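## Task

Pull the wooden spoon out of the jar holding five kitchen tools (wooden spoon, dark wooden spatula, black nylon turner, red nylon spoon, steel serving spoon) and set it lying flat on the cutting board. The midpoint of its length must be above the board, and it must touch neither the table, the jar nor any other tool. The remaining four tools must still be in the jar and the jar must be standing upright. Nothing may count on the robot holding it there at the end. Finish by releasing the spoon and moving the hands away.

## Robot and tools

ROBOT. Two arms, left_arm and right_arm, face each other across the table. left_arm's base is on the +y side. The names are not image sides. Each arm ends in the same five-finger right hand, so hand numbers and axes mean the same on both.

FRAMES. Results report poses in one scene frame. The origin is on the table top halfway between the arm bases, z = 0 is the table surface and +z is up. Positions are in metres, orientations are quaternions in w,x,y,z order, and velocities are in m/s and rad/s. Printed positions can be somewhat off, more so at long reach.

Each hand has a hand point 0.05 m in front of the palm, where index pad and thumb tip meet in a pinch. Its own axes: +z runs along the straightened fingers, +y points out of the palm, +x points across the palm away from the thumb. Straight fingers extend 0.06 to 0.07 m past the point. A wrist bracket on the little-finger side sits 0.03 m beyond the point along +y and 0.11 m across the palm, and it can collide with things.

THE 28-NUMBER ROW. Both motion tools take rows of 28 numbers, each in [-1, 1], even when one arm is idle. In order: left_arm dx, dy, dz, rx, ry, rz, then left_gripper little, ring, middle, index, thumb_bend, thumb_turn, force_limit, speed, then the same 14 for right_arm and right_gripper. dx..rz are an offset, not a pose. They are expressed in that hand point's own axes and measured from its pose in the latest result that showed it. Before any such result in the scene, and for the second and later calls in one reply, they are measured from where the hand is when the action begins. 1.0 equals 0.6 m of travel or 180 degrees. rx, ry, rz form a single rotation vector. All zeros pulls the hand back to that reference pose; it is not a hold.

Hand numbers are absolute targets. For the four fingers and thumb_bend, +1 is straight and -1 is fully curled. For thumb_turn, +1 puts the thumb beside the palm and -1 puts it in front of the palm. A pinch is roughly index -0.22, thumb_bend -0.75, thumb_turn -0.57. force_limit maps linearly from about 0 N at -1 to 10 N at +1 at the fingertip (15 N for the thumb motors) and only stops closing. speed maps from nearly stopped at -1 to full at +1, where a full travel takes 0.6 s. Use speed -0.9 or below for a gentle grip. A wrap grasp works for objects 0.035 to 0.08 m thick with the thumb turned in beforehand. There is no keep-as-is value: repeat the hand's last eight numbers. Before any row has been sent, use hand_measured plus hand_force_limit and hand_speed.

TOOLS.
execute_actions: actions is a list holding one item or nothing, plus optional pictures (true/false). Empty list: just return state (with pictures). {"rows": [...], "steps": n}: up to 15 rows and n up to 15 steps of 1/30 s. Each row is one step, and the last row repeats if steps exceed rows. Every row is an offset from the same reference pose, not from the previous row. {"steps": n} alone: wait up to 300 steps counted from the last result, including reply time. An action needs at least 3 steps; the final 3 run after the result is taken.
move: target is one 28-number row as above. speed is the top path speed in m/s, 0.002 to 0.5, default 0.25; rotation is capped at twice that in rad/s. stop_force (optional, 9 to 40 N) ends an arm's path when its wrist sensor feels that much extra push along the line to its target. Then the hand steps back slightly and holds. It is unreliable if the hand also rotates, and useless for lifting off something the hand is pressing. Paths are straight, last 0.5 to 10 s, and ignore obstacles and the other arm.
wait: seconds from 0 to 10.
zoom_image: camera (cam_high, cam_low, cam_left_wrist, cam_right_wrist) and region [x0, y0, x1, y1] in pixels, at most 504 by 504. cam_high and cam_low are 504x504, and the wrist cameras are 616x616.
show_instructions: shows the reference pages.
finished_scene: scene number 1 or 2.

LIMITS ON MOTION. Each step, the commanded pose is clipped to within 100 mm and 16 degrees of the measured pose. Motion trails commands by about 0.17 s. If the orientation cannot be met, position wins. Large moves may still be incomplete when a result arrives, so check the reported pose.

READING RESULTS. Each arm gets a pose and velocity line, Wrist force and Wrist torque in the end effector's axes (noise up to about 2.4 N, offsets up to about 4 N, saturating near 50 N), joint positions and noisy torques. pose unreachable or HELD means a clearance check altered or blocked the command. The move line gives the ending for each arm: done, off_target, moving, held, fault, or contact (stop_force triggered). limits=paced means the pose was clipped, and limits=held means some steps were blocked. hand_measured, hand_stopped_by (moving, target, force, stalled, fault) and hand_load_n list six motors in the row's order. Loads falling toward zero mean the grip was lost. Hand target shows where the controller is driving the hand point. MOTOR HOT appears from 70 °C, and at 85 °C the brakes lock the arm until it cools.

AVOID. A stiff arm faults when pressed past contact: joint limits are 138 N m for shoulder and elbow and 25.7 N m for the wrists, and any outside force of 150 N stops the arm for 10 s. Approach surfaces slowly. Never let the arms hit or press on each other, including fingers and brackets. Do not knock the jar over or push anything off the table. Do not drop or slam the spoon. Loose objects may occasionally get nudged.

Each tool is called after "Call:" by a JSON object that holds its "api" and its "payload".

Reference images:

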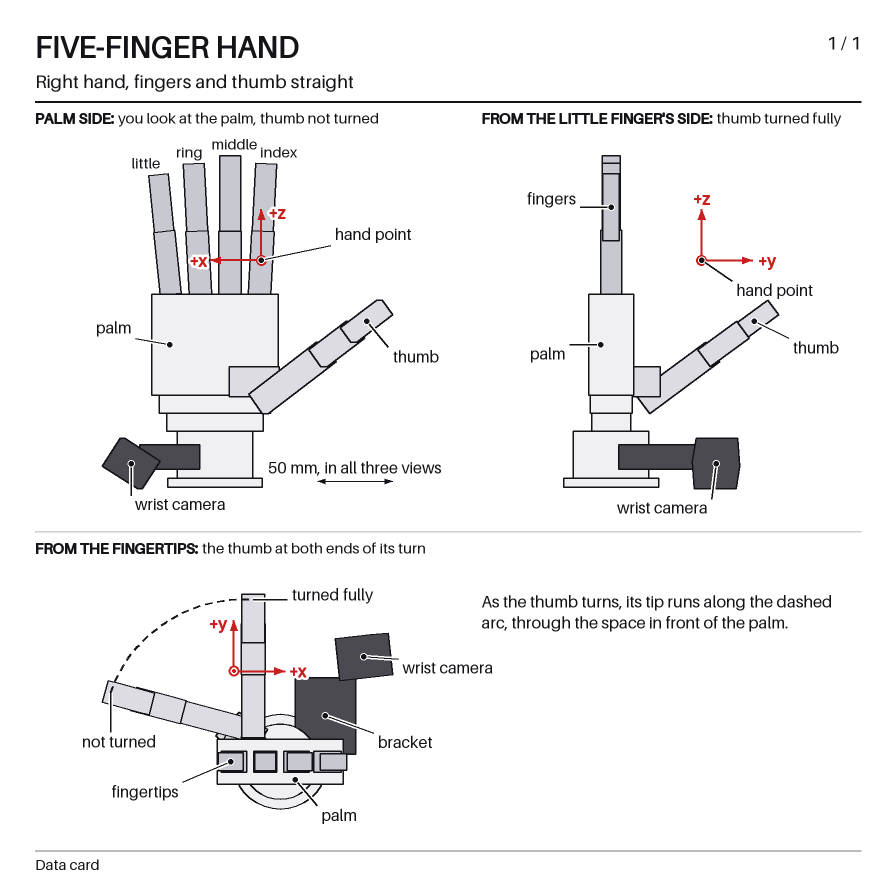

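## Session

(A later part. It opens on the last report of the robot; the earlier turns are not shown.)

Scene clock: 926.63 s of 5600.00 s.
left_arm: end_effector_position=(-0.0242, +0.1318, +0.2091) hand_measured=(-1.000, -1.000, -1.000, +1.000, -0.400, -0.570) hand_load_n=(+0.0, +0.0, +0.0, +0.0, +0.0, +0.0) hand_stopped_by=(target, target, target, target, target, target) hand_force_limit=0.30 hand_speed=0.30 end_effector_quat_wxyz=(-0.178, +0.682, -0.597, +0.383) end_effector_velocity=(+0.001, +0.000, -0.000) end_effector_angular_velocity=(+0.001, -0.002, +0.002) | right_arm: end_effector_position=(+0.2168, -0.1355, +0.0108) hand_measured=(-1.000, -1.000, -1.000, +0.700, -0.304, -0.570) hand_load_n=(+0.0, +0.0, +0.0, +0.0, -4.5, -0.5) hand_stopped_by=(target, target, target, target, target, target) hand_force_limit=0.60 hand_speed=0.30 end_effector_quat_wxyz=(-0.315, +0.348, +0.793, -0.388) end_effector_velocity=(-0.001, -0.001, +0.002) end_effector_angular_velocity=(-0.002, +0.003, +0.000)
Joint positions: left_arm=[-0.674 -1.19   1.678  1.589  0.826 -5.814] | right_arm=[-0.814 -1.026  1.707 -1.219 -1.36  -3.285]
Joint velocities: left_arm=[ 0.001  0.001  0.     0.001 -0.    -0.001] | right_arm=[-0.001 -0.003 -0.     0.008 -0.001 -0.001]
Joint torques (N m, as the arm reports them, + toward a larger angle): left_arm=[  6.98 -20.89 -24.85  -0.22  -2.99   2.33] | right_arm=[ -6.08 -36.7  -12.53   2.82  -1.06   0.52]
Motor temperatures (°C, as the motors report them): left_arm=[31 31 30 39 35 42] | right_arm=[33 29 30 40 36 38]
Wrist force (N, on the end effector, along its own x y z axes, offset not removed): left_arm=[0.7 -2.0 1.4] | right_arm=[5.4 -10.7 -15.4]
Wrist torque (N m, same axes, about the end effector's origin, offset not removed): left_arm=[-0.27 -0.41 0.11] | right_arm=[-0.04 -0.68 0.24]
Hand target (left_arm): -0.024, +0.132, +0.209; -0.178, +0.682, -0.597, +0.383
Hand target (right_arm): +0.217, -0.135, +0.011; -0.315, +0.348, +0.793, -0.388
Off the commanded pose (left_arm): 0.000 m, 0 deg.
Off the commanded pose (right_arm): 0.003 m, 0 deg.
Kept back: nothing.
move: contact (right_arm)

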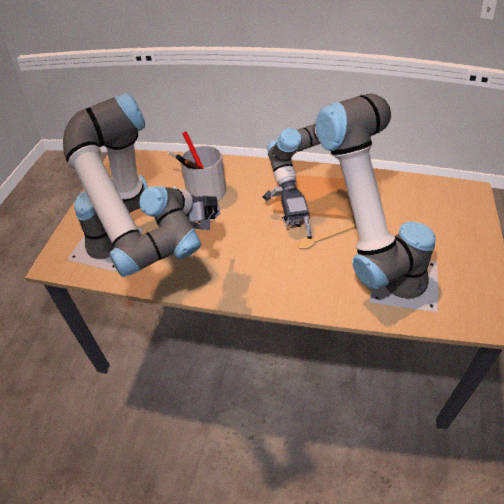

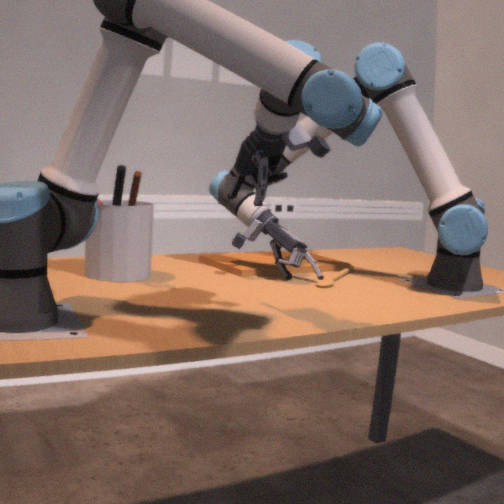

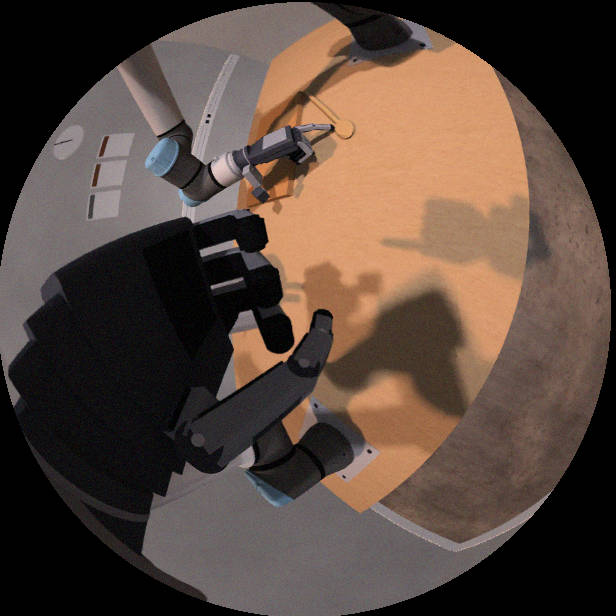

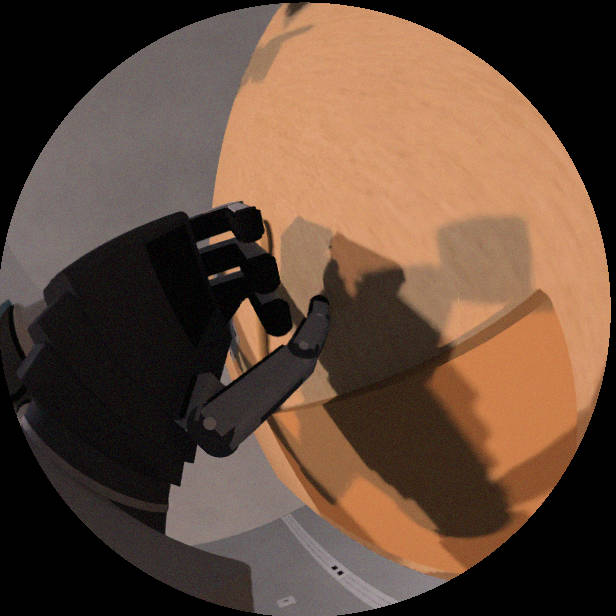

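Call:
{"api": "move", "payload": {"target": [0,0,0,0,0,0,-1,-1,-1,1,-0.4,-0.57,0.3,0.3, -0.02,-0.03,0.0,0,0,0,-1,-1,-1,0.4,-0.7,-0.57,0.6,0.3], "speed": 0.02}}

Call:
{"api": "move", "payload": {"target": [0,0,0,0,0,0,-1,-1,-1,1,-0.4,-0.57,0.3,0.3, -0.008,0.028,0.017,0,0,0,-1,-1,-1,0.4,-0.7,-0.57,0.6,0.3], "speed": 0.006, "stop_force": 9}}

Call:
{"api": "zoom_image", "payload": {"camera": "cam_left_wrist", "region": [200,20,450,270]}}

Scene clock: 928.27 s of 5600.00 s.
left_arm: end_effector_position=(-0.0242, +0.1318, +0.2091) hand_measured=(-1.000, -1.000, -1.000, +1.000, -0.400, -0.570) hand_load_n=(+0.0, +0.0, +0.0, +0.0, +0.0, +0.0) hand_stopped_by=(target, target, target, target, target, target) hand_force_limit=0.30 hand_speed=0.30 end_effector_quat_wxyz=(-0.178, +0.682, -0.597, +0.383) end_effector_velocity=(+0.000, -0.000, -0.000) end_effector_angular_velocity=(-0.000, -0.000, +0.001) | right_arm: end_effector_position=(+0.2180, -0.1530, +0.0228) hand_measured=(-1.000, -1.000, -1.000, +0.426, -0.700, -0.570) hand_load_n=(+0.0, +0.0, +0.0, +0.0, +0.0, +0.0) hand_stopped_by=(target, target, target, force, target, target) hand_force_limit=0.60 hand_speed=0.30 end_effector_quat_wxyz=(-0.315, +0.348, +0.793, -0.388) end_effector_velocity=(+0.001, -0.002, +0.002) end_effector_angular_velocity=(+0.001, -0.000, -0.001)
Joint positions: left_arm=[-0.674 -1.19   1.678  1.589  0.826 -5.814] | right_arm=[-0.839 -1.069  1.74  -1.207 -1.381 -3.298]
Joint velocities: left_arm=[ 0.001  0.001 -0.     0.    -0.    -0.001] | right_arm=[-0.005 -0.006  0.004  0.002 -0.003 -0.003]
Joint torques (N m, as the arm reports them, + toward a larger angle): left_arm=[  7.1  -21.16 -25.18  -0.29  -2.95   2.29] | right_arm=[-13.73 -42.25  -8.47   2.86  -1.53  -2.16]
Motor temperatures (°C, as the motors report them): left_arm=[31 31 30 39 35 42] | right_arm=[33 29 30 40 36 38]
Wrist force (N, on the end effector, along its own x y z axes, offset not removed): left_arm=[0.8 0.1 1.6] | right_arm=[1.4 0.9 1.4]
Wrist torque (N m, same axes, about the end effector's origin, offset not removed): left_arm=[-0.06 -0.40 0.13] | right_arm=[0.22 -0.43 0.07]
Hand target (left_arm): -0.024, +0.132, +0.209; -0.178, +0.682, -0.597, +0.383
Hand target (right_arm): +0.218, -0.153, +0.023; -0.315, +0.348, +0.793, -0.388
Off the commanded pose (left_arm): 0.000 m, 0 deg.
Off the commanded pose (right_arm): 0.000 m, 0 deg.
Kept back: nothing.
move: done

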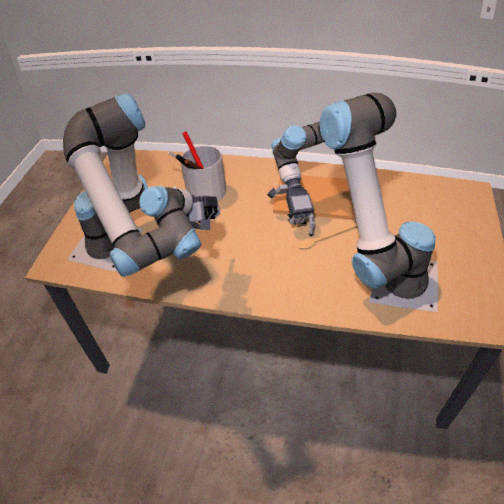

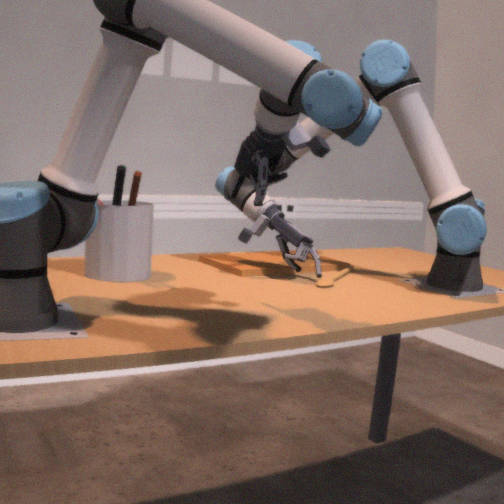

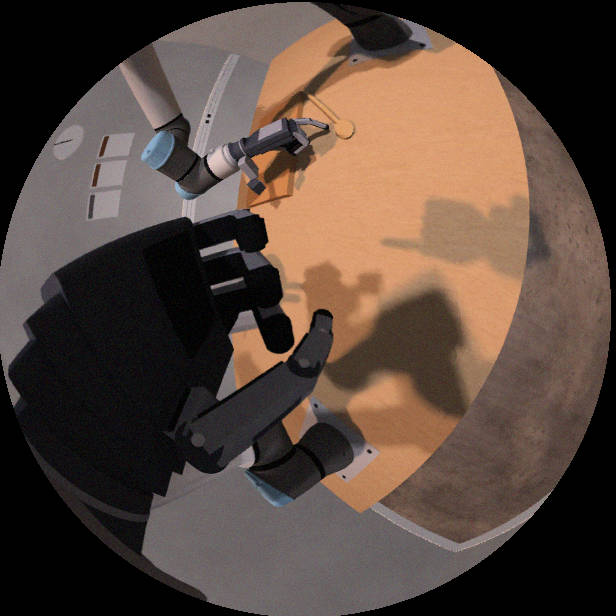

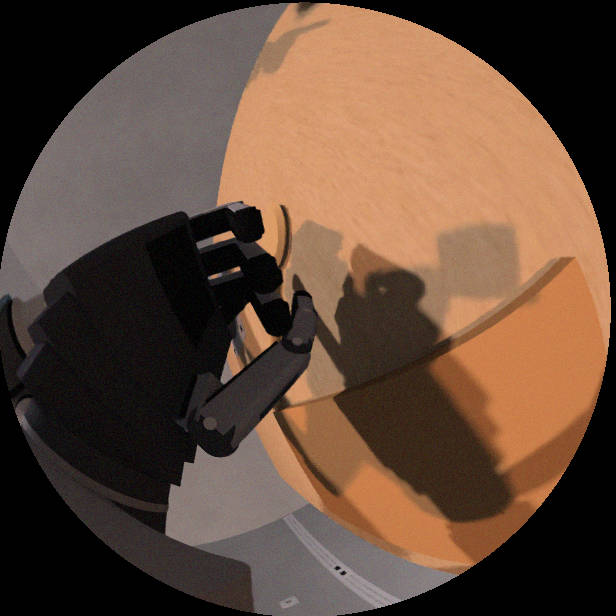

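Scene clock: 930.40 s of 5600.00 s.
left_arm: end_effector_position=(-0.0242, +0.1318, +0.2091) hand_measured=(-1.000, -1.000, -1.000, +1.000, -0.400, -0.570) hand_load_n=(+0.0, +0.0, +0.0, +0.0, +0.0, +0.0) hand_stopped_by=(target, target, target, target, target, target) hand_force_limit=0.30 hand_speed=0.30 end_effector_quat_wxyz=(-0.178, +0.682, -0.597, +0.383) end_effector_velocity=(+0.000, -0.000, +0.000) end_effector_angular_velocity=(-0.000, +0.000, +0.001) | right_arm: end_effector_position=(+0.2179, -0.1531, +0.0123) hand_measured=(-1.000, -1.000, -1.000, +0.426, -0.700, -0.570) hand_load_n=(+0.0, +0.0, +0.0, +1.5, +0.0, +0.0) hand_stopped_by=(target, target, target, force, target, target) hand_force_limit=0.60 hand_speed=0.30 end_effector_quat_wxyz=(-0.315, +0.348, +0.793, -0.388) end_effector_velocity=(-0.001, -0.001, +0.002) end_effector_angular_velocity=(-0.001, +0.003, +0.001)
Joint positions: left_arm=[-0.674 -1.19   1.678  1.589  0.826 -5.814] | right_arm=[-0.839 -1.054  1.748 -1.231 -1.381 -3.298]
Joint velocities: left_arm=[ 0.     0.    -0.001  0.001  0.    -0.001] | right_arm=[-0.001 -0.004 -0.     0.007 -0.    -0.002]
Joint torques (N m, as the arm reports them, + toward a larger angle): left_arm=[  7.35 -20.74 -25.38  -0.29  -3.06   2.26] | right_arm=[ 10.03 -37.61 -18.78   0.86  -0.71   1.28]
Motor temperatures (°C, as the motors report them): left_arm=[31 31 30 39 35 42] | right_arm=[33 29 30 40 36 38]
Wrist force (N, on the end effector, along its own x y z axes, offset not removed): left_arm=[0.5 -0.3 0.6] | right_arm=[5.1 -10.4 -10.5]
Wrist torque (N m, same axes, about the end effector's origin, offset not removed): left_arm=[0.00 -0.37 0.15] | right_arm=[1.14 -0.33 0.32]
Hand target (left_arm): -0.024, +0.132, +0.209; -0.178, +0.682, -0.597, +0.383
Hand target (right_arm): +0.218, -0.153, +0.013; -0.315, +0.348, +0.793, -0.388
Off the commanded pose (left_arm): 0.000 m, 0 deg.
Off the commanded pose (right_arm): 0.010 m, 0 deg.
Kept back: nothing.
move: contact (right_arm)

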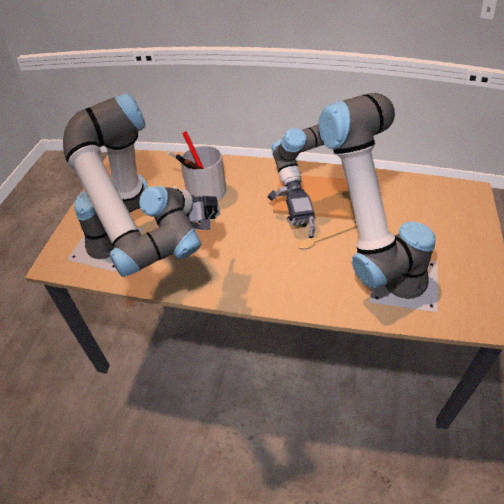

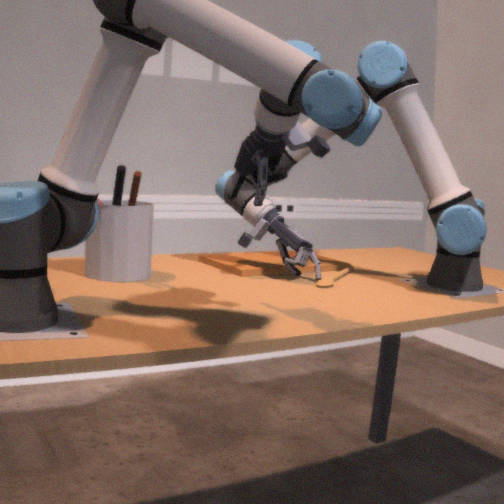

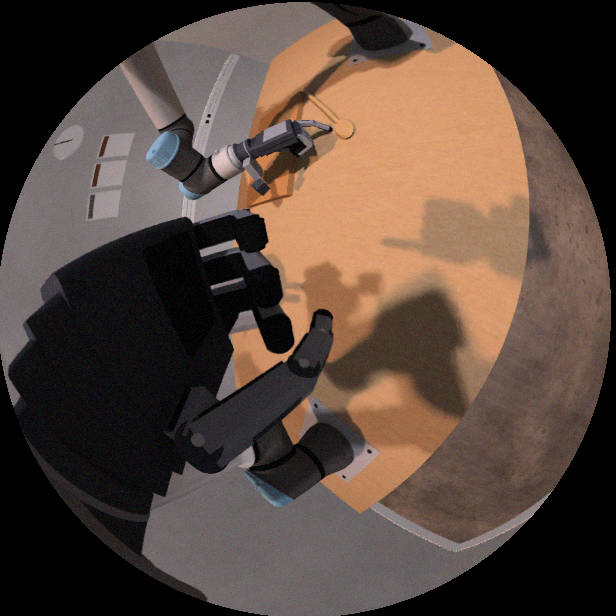

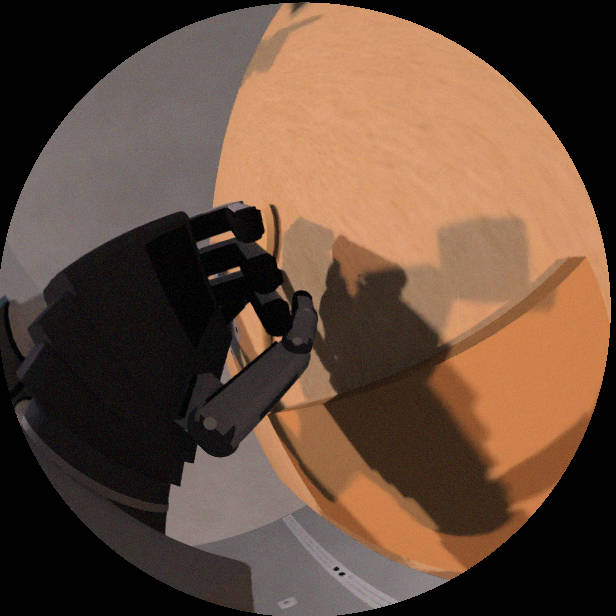

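Region (200, 20, 450, 270) of cam_left_wrist's 616x616 image, scaled by 2.016, with more detail than that image has.

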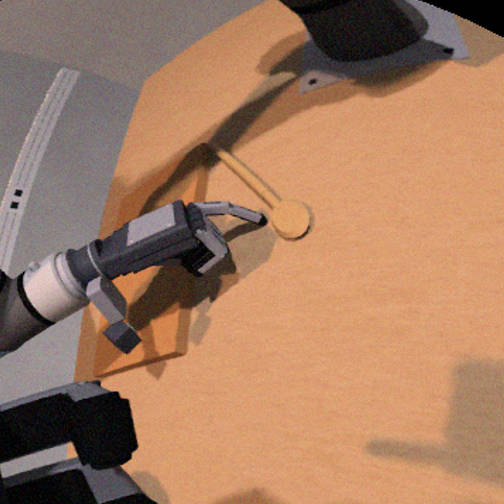

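Call:
{"api": "move", "payload": {"target": [0,0,0,0,0,0,-1,-1,-1,1,-0.4,-0.57,0.3,0.3, 0.141,-0.082,0.189,0,0,0,-1,-1,-1,0.426,-0.7,-0.57,0.6,0.3], "speed": 0.03, "stop_force": 15}}

Scene clock: 936.03 s of 5600.00 s.
left_arm: end_effector_position=(-0.0242, +0.1318, +0.2091) hand_measured=(-1.000, -1.000, -1.000, +1.000, -0.400, -0.570) hand_load_n=(+0.0, +0.0, +0.0, +0.0, +0.0, +0.0) hand_stopped_by=(target, target, target, target, target, target) hand_force_limit=0.30 hand_speed=0.30 end_effector_quat_wxyz=(-0.178, +0.682, -0.597, +0.383) end_effector_velocity=(+0.000, -0.000, -0.000) end_effector_angular_velocity=(-0.000, +0.000, +0.001) | right_arm: end_effector_position=(+0.0685, -0.1534, +0.0160) hand_measured=(-1.000, -1.000, -1.000, +0.426, -0.700, -0.570) hand_load_n=(+0.0, +0.0, +0.0, +0.0, +0.0, +0.0) hand_stopped_by=(target, target, target, target, target, target) hand_force_limit=0.60 hand_speed=0.30 end_effector_quat_wxyz=(-0.315, +0.348, +0.793, -0.388) end_effector_velocity=(-0.003, +0.000, -0.000) end_effector_angular_velocity=(-0.000, +0.000, +0.001)
Joint positions: left_arm=[-0.674 -1.19   1.678  1.589  0.826 -5.814] | right_arm=[-0.635 -1.203  1.985 -1.348 -1.207 -3.187]
Joint velocities: left_arm=[ 0.001  0.001 -0.    -0.     0.    -0.001] | right_arm=[ 0.005 -0.001  0.003 -0.002  0.004  0.003]
Joint torques (N m, as the arm reports them, + toward a larger angle): left_arm=[  6.77 -20.63 -25.    -0.24  -2.95   2.34] | right_arm=[ 13.11 -37.99  -8.03  -2.57   2.65   2.39]
Motor temperatures (°C, as the motors report them): left_arm=[31 31 30 39 35 42] | right_arm=[33 29 30 40 36 38]
Wrist force (N, on the end effector, along its own x y z axes, offset not removed): left_arm=[0.0 -0.7 0.2] | right_arm=[0.3 2.4 1.4]
Wrist torque (N m, same axes, about the end effector's origin, offset not removed): left_arm=[-0.01 -0.34 0.09] | right_arm=[0.47 -0.24 0.20]
Hand target (left_arm): -0.024, +0.132, +0.209; -0.178, +0.682, -0.597, +0.383
Hand target (right_arm): +0.068, -0.153, +0.016; -0.315, +0.348, +0.793, -0.388
Off the commanded pose (left_arm): 0.000 m, 0 deg.
Off the commanded pose (right_arm): 0.001 m, 0 deg.
Kept back: nothing.
move: done

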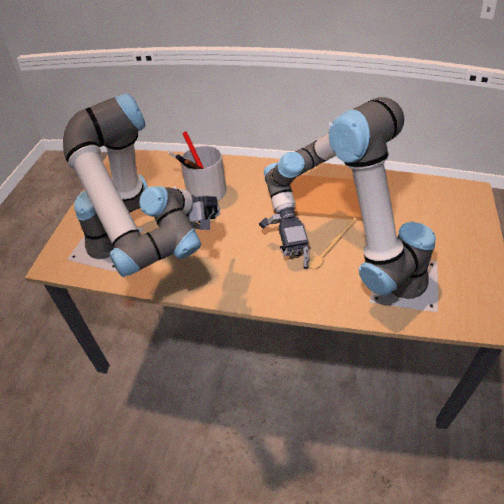

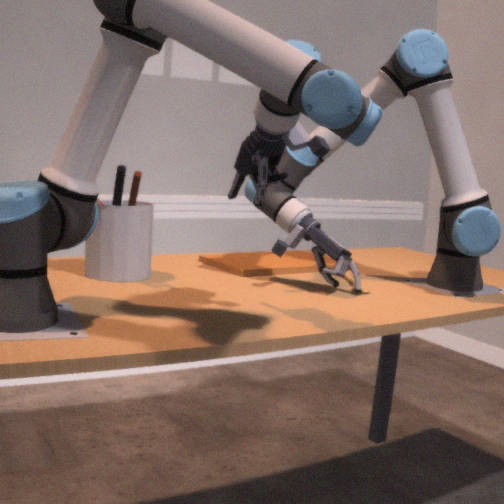

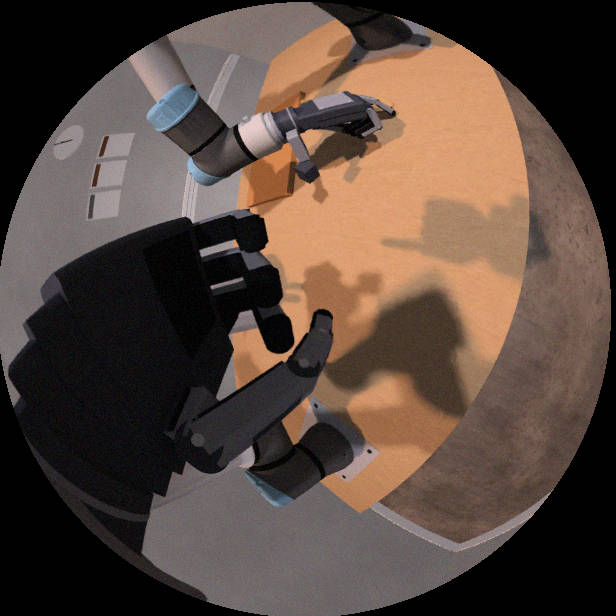

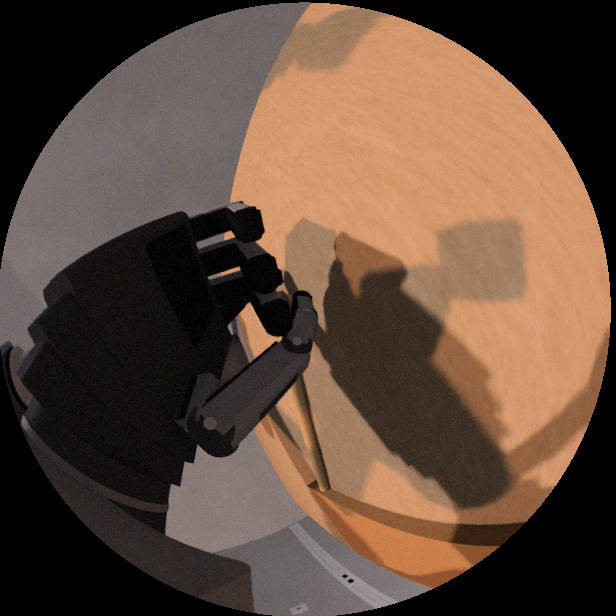

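Call:
{"api": "move", "payload": {"target": [0,0,0,0,0,0,-1,-1,-1,1,-0.4,-0.57,0.3,0.3, -0.05,-0.2,-0.2,0,0,0,-1,-1,-1,0.1,-0.75,-0.57,0.6,0.3], "speed": 0.08}}

Call:
{"api": "zoom_image", "payload": {"camera": "cam_high", "region": [230,150,470,350]}}

Scene clock: 938.93 s of 5600.00 s.
left_arm: end_effector_position=(-0.0242, +0.1318, +0.2091) hand_measured=(-1.000, -1.000, -1.000, +1.000, -0.400, -0.570) hand_load_n=(+0.0, +0.0, +0.0, +0.0, +0.0, +0.0) hand_stopped_by=(target, target, target, target, target, target) hand_force_limit=0.30 hand_speed=0.30 end_effector_quat_wxyz=(-0.178, +0.682, -0.597, +0.383) end_effector_velocity=(+0.000, -0.000, +0.000) end_effector_angular_velocity=(+0.001, -0.001, -0.000) | right_arm: end_effector_position=(+0.1405, -0.1843, +0.1689) hand_measured=(-1.000, -1.000, -1.000, +0.100, -0.750, -0.570) hand_load_n=(+0.0, +0.0, +0.0, +0.0, +0.0, +0.0) hand_stopped_by=(target, target, target, target, target, target) hand_force_limit=0.60 hand_speed=0.30 end_effector_quat_wxyz=(-0.315, +0.348, +0.793, -0.388) end_effector_velocity=(+0.002, -0.001, +0.003) end_effector_angular_velocity=(-0.000, +0.000, -0.001)
Joint positions: left_arm=[-0.674 -1.19   1.678  1.589  0.826 -5.814] | right_arm=[-0.786 -1.395  1.771 -0.917 -1.336 -3.27 ]
Joint velocities: left_arm=[ 0.001 -0.     0.     0.    -0.     0.001] | right_arm=[-0.004 -0.001 -0.006  0.008 -0.002 -0.001]
Joint torques (N m, as the arm reports them, + toward a larger angle): left_arm=[  6.86 -21.01 -25.1   -0.22  -3.02   2.23] | right_arm=[-14.35 -35.28 -28.22   2.96  -1.44  -2.37]
Motor temperatures (°C, as the motors report them): left_arm=[31 31 30 39 35 42] | right_arm=[33 29 30 40 36 38]
Wrist force (N, on the end effector, along its own x y z axes, offset not removed): left_arm=[0.4 -1.2 -0.2] | right_arm=[0.5 2.0 3.0]
Wrist torque (N m, same axes, about the end effector's origin, offset not removed): left_arm=[-0.17 -0.23 0.15] | right_arm=[0.27 -0.31 0.09]
Hand target (left_arm): -0.024, +0.132, +0.209; -0.178, +0.682, -0.597, +0.383
Hand target (right_arm): +0.141, -0.184, +0.169; -0.315, +0.348, +0.793, -0.388
Off the commanded pose (left_arm): 0.000 m, 0 deg.
Off the commanded pose (right_arm): 0.001 m, 0 deg.
Kept back: nothing.
move: done

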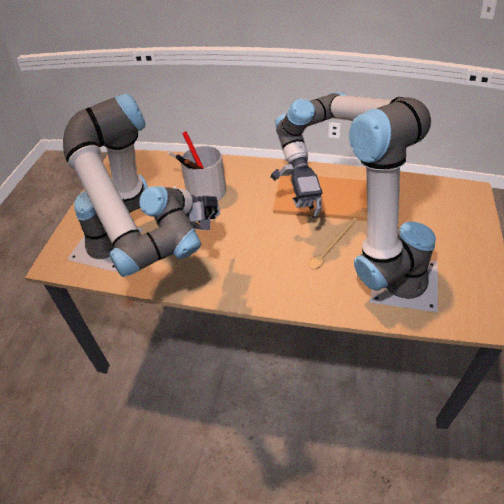

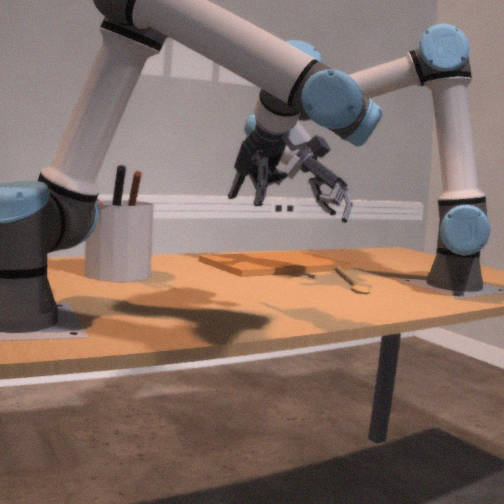

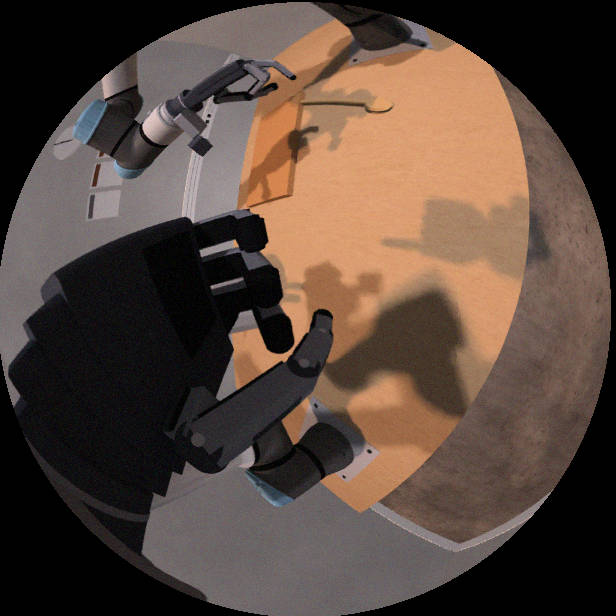

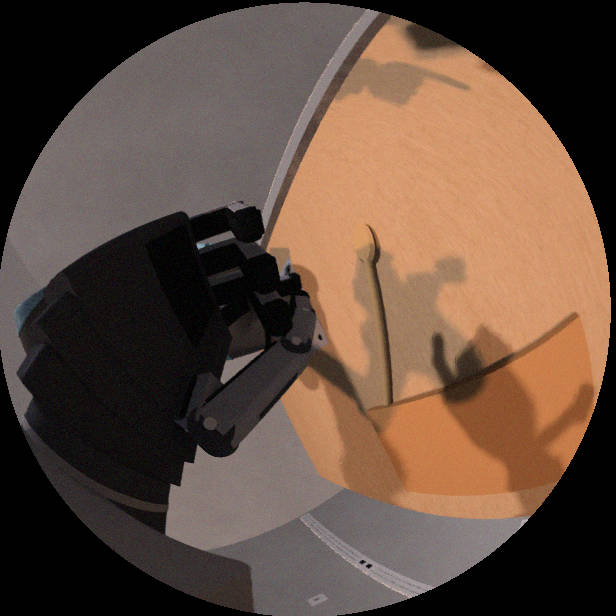

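Region (230, 150, 470, 350) of cam_high's 504x504 image, scaled by 2.100, with more detail than that image has.

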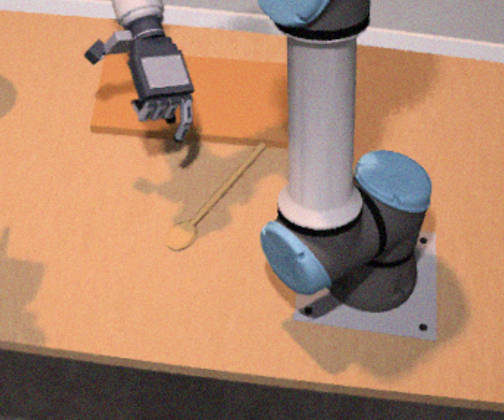

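Call:
{"api": "move", "payload": {"target": [0,0,0,0,0,0,-1,-1,-1,1,-0.4,-0.57,0.3,0.3, -0.043,0.098,0.212,0.029,-0.106,-0.064,-1,-1,-1,0.1,-0.75,-0.57,0.6,0.3], "speed": 0.08}}

Call:
{"api": "zoom_image", "payload": {"camera": "cam_left_wrist", "region": [220,10,470,260]}}

Scene clock: 942.17 s of 5600.00 s.
left_arm: end_effector_position=(-0.0242, +0.1318, +0.2091) hand_measured=(-1.000, -1.000, -1.000, +1.000, -0.400, -0.570) hand_load_n=(+0.0, +0.0, +0.0, +0.0, +0.0, +0.0) hand_stopped_by=(target, target, target, target, target, target) hand_force_limit=0.30 hand_speed=0.30 end_effector_quat_wxyz=(-0.178, +0.682, -0.597, +0.383) end_effector_velocity=(-0.001, +0.000, -0.000) end_effector_angular_velocity=(+0.002, -0.001, -0.002) | right_arm: end_effector_position=(+0.0754, -0.2286, +0.0505) hand_measured=(-1.000, -1.000, -1.000, +0.100, -0.750, -0.570) hand_load_n=(+0.0, +0.0, +0.0, +0.0, +0.0, +0.0) hand_stopped_by=(target, target, target, target, target, target) hand_force_limit=0.60 hand_speed=0.30 end_effector_quat_wxyz=(-0.232, +0.184, +0.847, -0.442) end_effector_velocity=(-0.001, -0.001, -0.003) end_effector_angular_velocity=(-0.001, -0.001, +0.006)
Joint positions: left_arm=[-0.674 -1.19   1.678  1.589  0.826 -5.814] | right_arm=[-0.59  -1.334  2.045 -1.238 -1.51  -3.375]
Joint velocities: left_arm=[-0.002  0.     0.     0.001  0.001  0.   ] | right_arm=[ 0.004  0.003  0.005 -0.007 -0.003 -0.   ]
Joint torques (N m, as the arm reports them, + toward a larger angle): left_arm=[  7.34 -20.97 -24.84  -0.29  -3.02   2.28] | right_arm=[ 15.44 -14.34  -8.6   -2.44  -1.51  -2.43]
Motor temperatures (°C, as the motors report them): left_arm=[31 31 30 39 35 42] | right_arm=[33 29 30 40 36 38]
Wrist force (N, on the end effector, along its own x y z axes, offset not removed): left_arm=[0.7 -1.7 0.7] | right_arm=[2.4 1.3 3.7]
Wrist torque (N m, same axes, about the end effector's origin, offset not removed): left_arm=[-0.21 -0.35 0.08] | right_arm=[0.22 -0.59 0.12]
Hand target (left_arm): -0.024, +0.132, +0.209; -0.178, +0.682, -0.597, +0.383
Hand target (right_arm): +0.075, -0.229, +0.050; -0.232, +0.184, +0.847, -0.442
Off the commanded pose (left_arm): 0.000 m, 0 deg.
Off the commanded pose (right_arm): 0.000 m, 0 deg.
Kept back: nothing.
move: done

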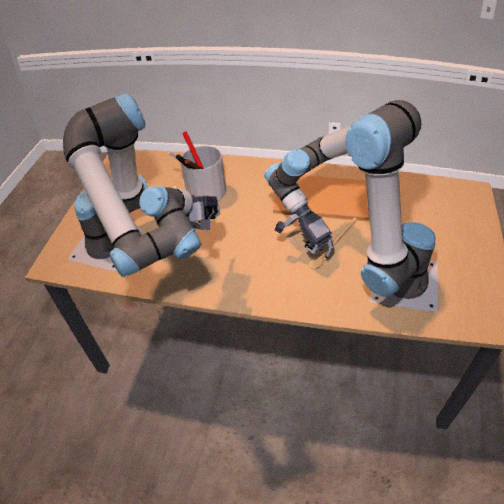

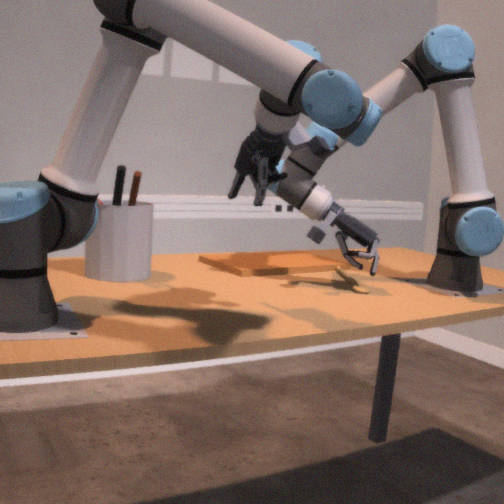

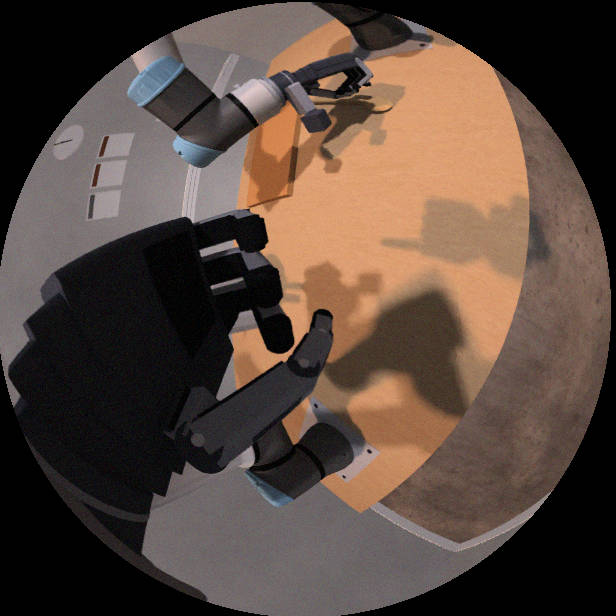

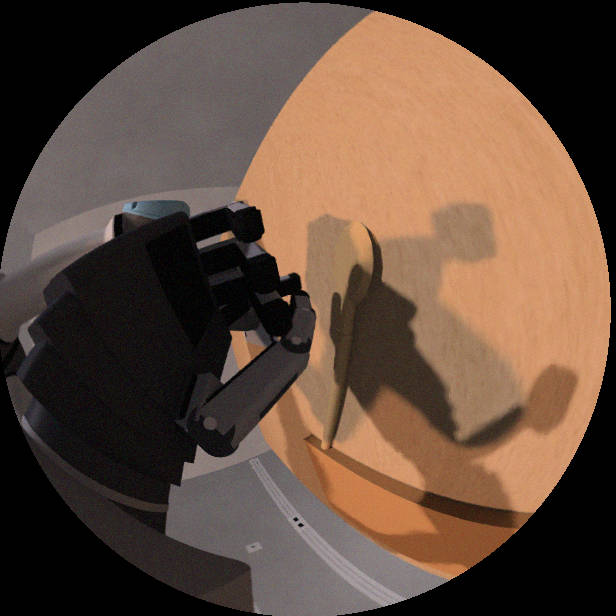

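Region (220, 10, 470, 260) of cam_left_wrist's 616x616 image, scaled by 2.016, with more detail than that image has.

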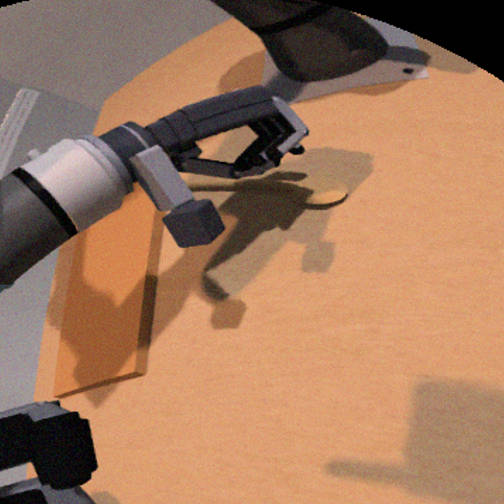

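Call:
{"api": "move", "payload": {"target": [0,0,0,0,0,0,-1,-1,-1,1,-0.4,-0.57,0.3,0.3, -0.002,0.010,-0.017,0,0,0,-1,-1,-1,0.2,-0.75,-0.57,0.6,0.3], "speed": 0.02}}

Call:
{"api": "move", "payload": {"target": [0,0,0,0,0,0,-1,-1,-1,1,-0.4,-0.57,0.3,0.3, -0.015,0.055,0.033,0,0,0,-1,-1,-1,0.2,-0.75,-0.57,0.6,0.3], "speed": 0.007, "stop_force": 9}}

Call:
{"api": "zoom_image", "payload": {"camera": "cam_left_wrist", "region": [220,10,470,260]}}

Scene clock: 943.33 s of 5600.00 s.
left_arm: end_effector_position=(-0.0242, +0.1318, +0.2091) hand_measured=(-1.000, -1.000, -1.000, +1.000, -0.400, -0.570) hand_load_n=(+0.0, +0.0, +0.0, +0.0, +0.0, +0.0) hand_stopped_by=(target, target, target, target, target, target) hand_force_limit=0.30 hand_speed=0.30 end_effector_quat_wxyz=(-0.178, +0.682, -0.597, +0.383) end_effector_velocity=(-0.001, +0.000, -0.000) end_effector_angular_velocity=(+0.002, -0.000, -0.002) | right_arm: end_effector_position=(+0.0825, -0.2194, +0.0504) hand_measured=(-1.000, -1.000, -1.000, +0.200, -0.750, -0.570) hand_load_n=(+0.0, +0.0, +0.0, +0.0, +0.0, +0.0) hand_stopped_by=(target, target, target, target, target, target) hand_force_limit=0.60 hand_speed=0.30 end_effector_quat_wxyz=(-0.232, +0.184, +0.847, -0.442) end_effector_velocity=(+0.002, +0.002, -0.000) end_effector_angular_velocity=(-0.002, -0.001, +0.000)
Joint positions: left_arm=[-0.674 -1.19   1.678  1.589  0.826 -5.814] | right_arm=[-0.591 -1.311  2.015 -1.231 -1.511 -3.375]
Joint velocities: left_arm=[-0.001  0.001 -0.    -0.     0.     0.002] | right_arm=[ 0.     0.006 -0.007  0.002 -0.001  0.002]
Joint torques (N m, as the arm reports them, + toward a larger angle): left_arm=[  6.66 -20.85 -25.27  -0.27  -3.01   2.37] | right_arm=[-13.29 -14.54 -23.23   2.94  -1.75  -2.42]
Motor temperatures (°C, as the motors report them): left_arm=[31 31 30 39 35 42] | right_arm=[33 29 30 40 36 38]
Wrist force (N, on the end effector, along its own x y z axes, offset not removed): left_arm=[-0.1 -1.2 1.1] | right_arm=[2.3 1.9 3.1]
Wrist torque (N m, same axes, about the end effector's origin, offset not removed): left_arm=[-0.24 -0.29 0.10] | right_arm=[0.25 -0.65 0.16]
Hand target (left_arm): -0.024, +0.132, +0.209; -0.178, +0.682, -0.597, +0.383
Hand target (right_arm): +0.083, -0.219, +0.050; -0.232, +0.184, +0.847, -0.442
Off the commanded pose (left_arm): 0.000 m, 0 deg.
Off the commanded pose (right_arm): 0.000 m, 0 deg.
Kept back: nothing.
move: done

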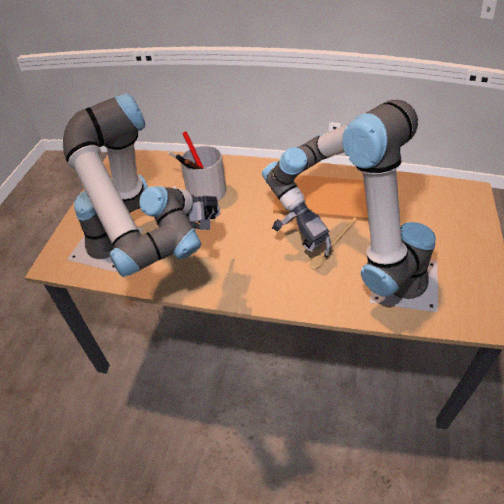

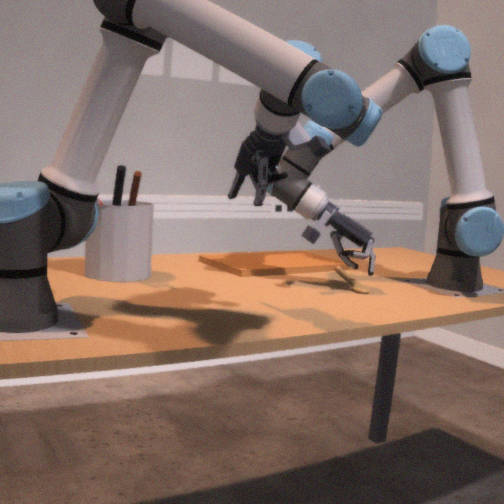

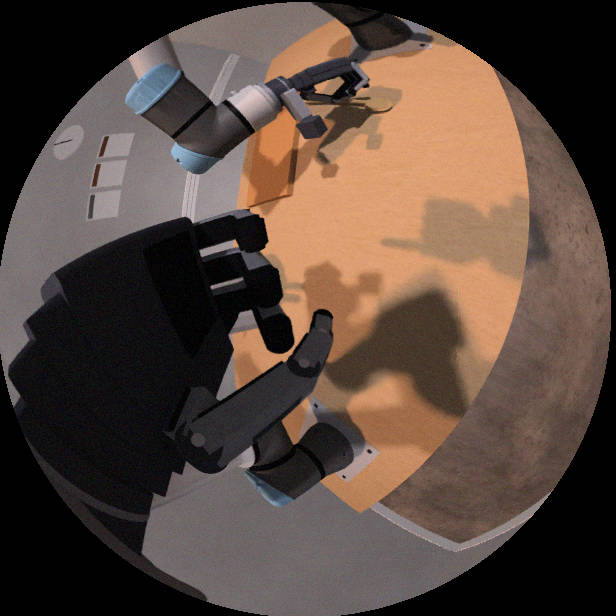

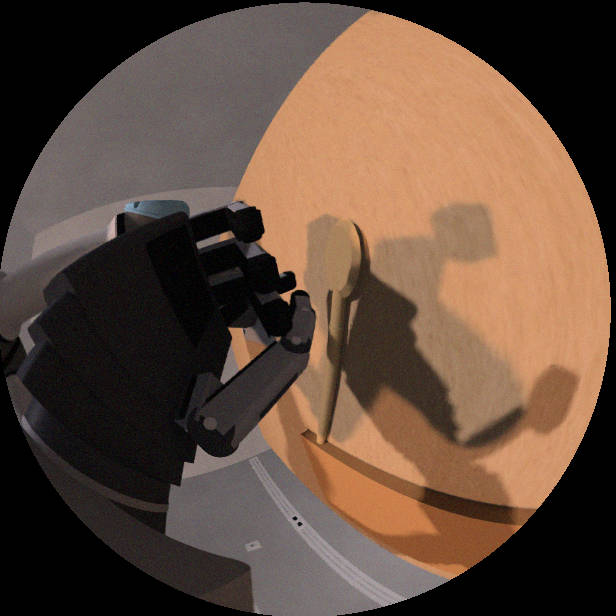

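Scene clock: 948.67 s of 5600.00 s.
left_arm: end_effector_position=(-0.0242, +0.1318, +0.2091) hand_measured=(-1.000, -1.000, -1.000, +1.000, -0.400, -0.570) hand_load_n=(+0.0, +0.0, +0.0, +0.0, +0.0, +0.0) hand_stopped_by=(target, target, target, target, target, target) hand_force_limit=0.30 hand_speed=0.30 end_effector_quat_wxyz=(-0.178, +0.682, -0.597, +0.383) end_effector_velocity=(-0.001, +0.000, -0.001) end_effector_angular_velocity=(+0.000, -0.000, -0.001) | right_arm: end_effector_position=(+0.0823, -0.2194, +0.0158) hand_measured=(-1.000, -1.000, -1.000, +0.200, -0.750, -0.570) hand_load_n=(+0.0, +0.0, +0.0, -0.5, +0.0, +0.0) hand_stopped_by=(target, target, target, target, target, target) hand_force_limit=0.60 hand_speed=0.30 end_effector_quat_wxyz=(-0.232, +0.184, +0.847, -0.442) end_effector_velocity=(-0.000, -0.001, +0.003) end_effector_angular_velocity=(-0.002, +0.000, -0.002)
Joint positions: left_arm=[-0.674 -1.19   1.678  1.589  0.826 -5.814] | right_arm=[-0.591 -1.249  2.047 -1.325 -1.51  -3.375]
Joint velocities: left_arm=[-0.001  0.001  0.001 -0.001  0.    -0.   ] | right_arm=[-0.001 -0.005 -0.002  0.008  0.001  0.002]
Joint torques (N m, as the arm reports them, + toward a larger angle): left_arm=[  6.77 -20.69 -24.56  -0.3   -3.05   2.34] | right_arm=[ 14.24 -29.44 -21.44   0.03   2.25   1.87]
Motor temperatures (°C, as the motors report them): left_arm=[31 31 30 39 35 42] | right_arm=[33 29 30 40 36 38]
Wrist force (N, on the end effector, along its own x y z axes, offset not removed): left_arm=[0.8 -2.8 -0.3] | right_arm=[5.3 -14.2 -9.8]
Wrist torque (N m, same axes, about the end effector's origin, offset not removed): left_arm=[-0.32 -0.39 0.01] | right_arm=[1.12 -0.35 0.27]
Hand target (left_arm): -0.024, +0.132, +0.209; -0.178, +0.682, -0.597, +0.383
Hand target (right_arm): +0.082, -0.219, +0.016; -0.232, +0.184, +0.847, -0.442
Off the commanded pose (left_arm): 0.000 m, 0 deg.
Off the commanded pose (right_arm): 0.005 m, 0 deg.
Kept back: nothing.
move: contact (right_arm)

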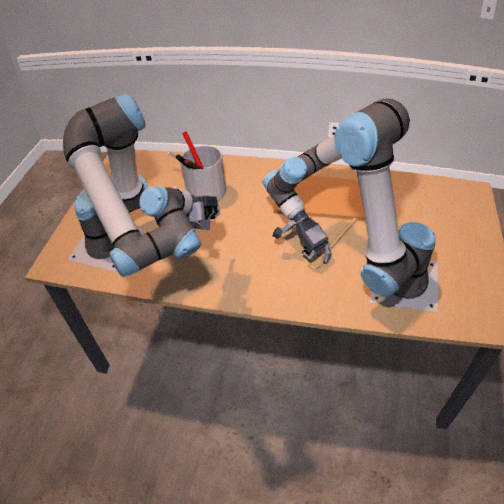

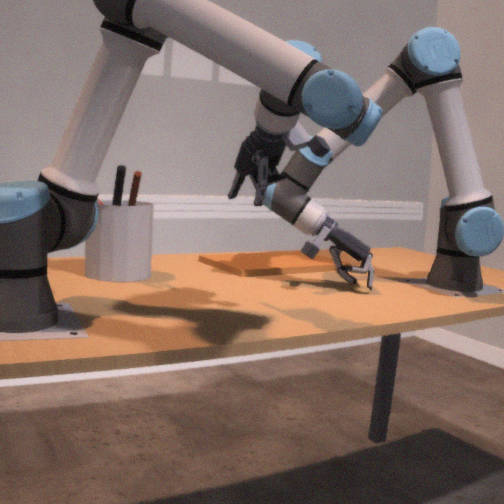

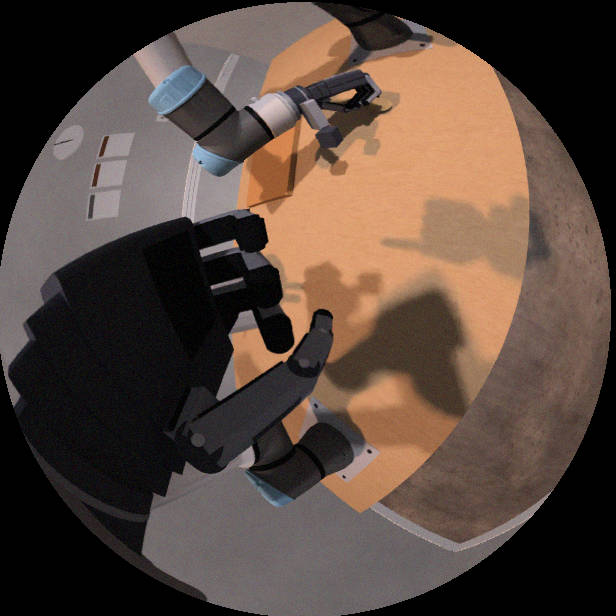

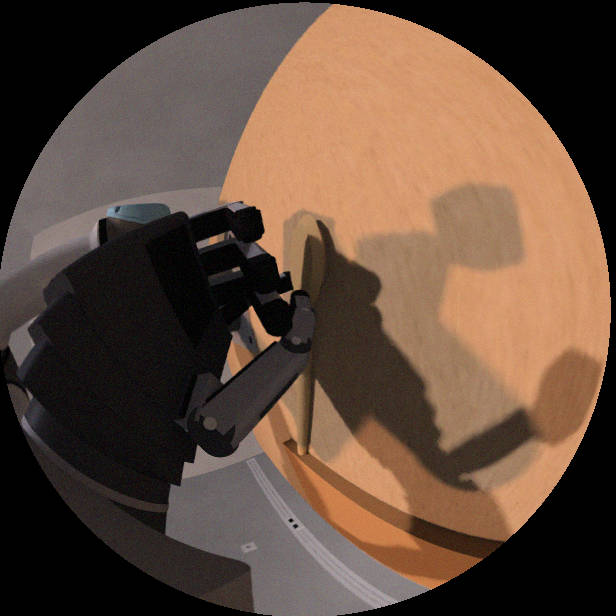

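Region (220, 10, 470, 260) of cam_left_wrist's 616x616 image, scaled by 2.016, with more detail than that image has.

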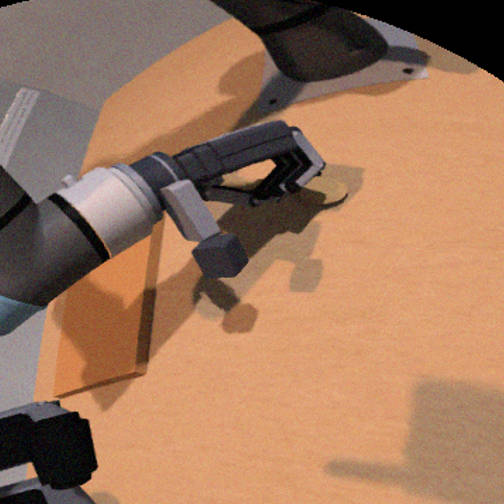

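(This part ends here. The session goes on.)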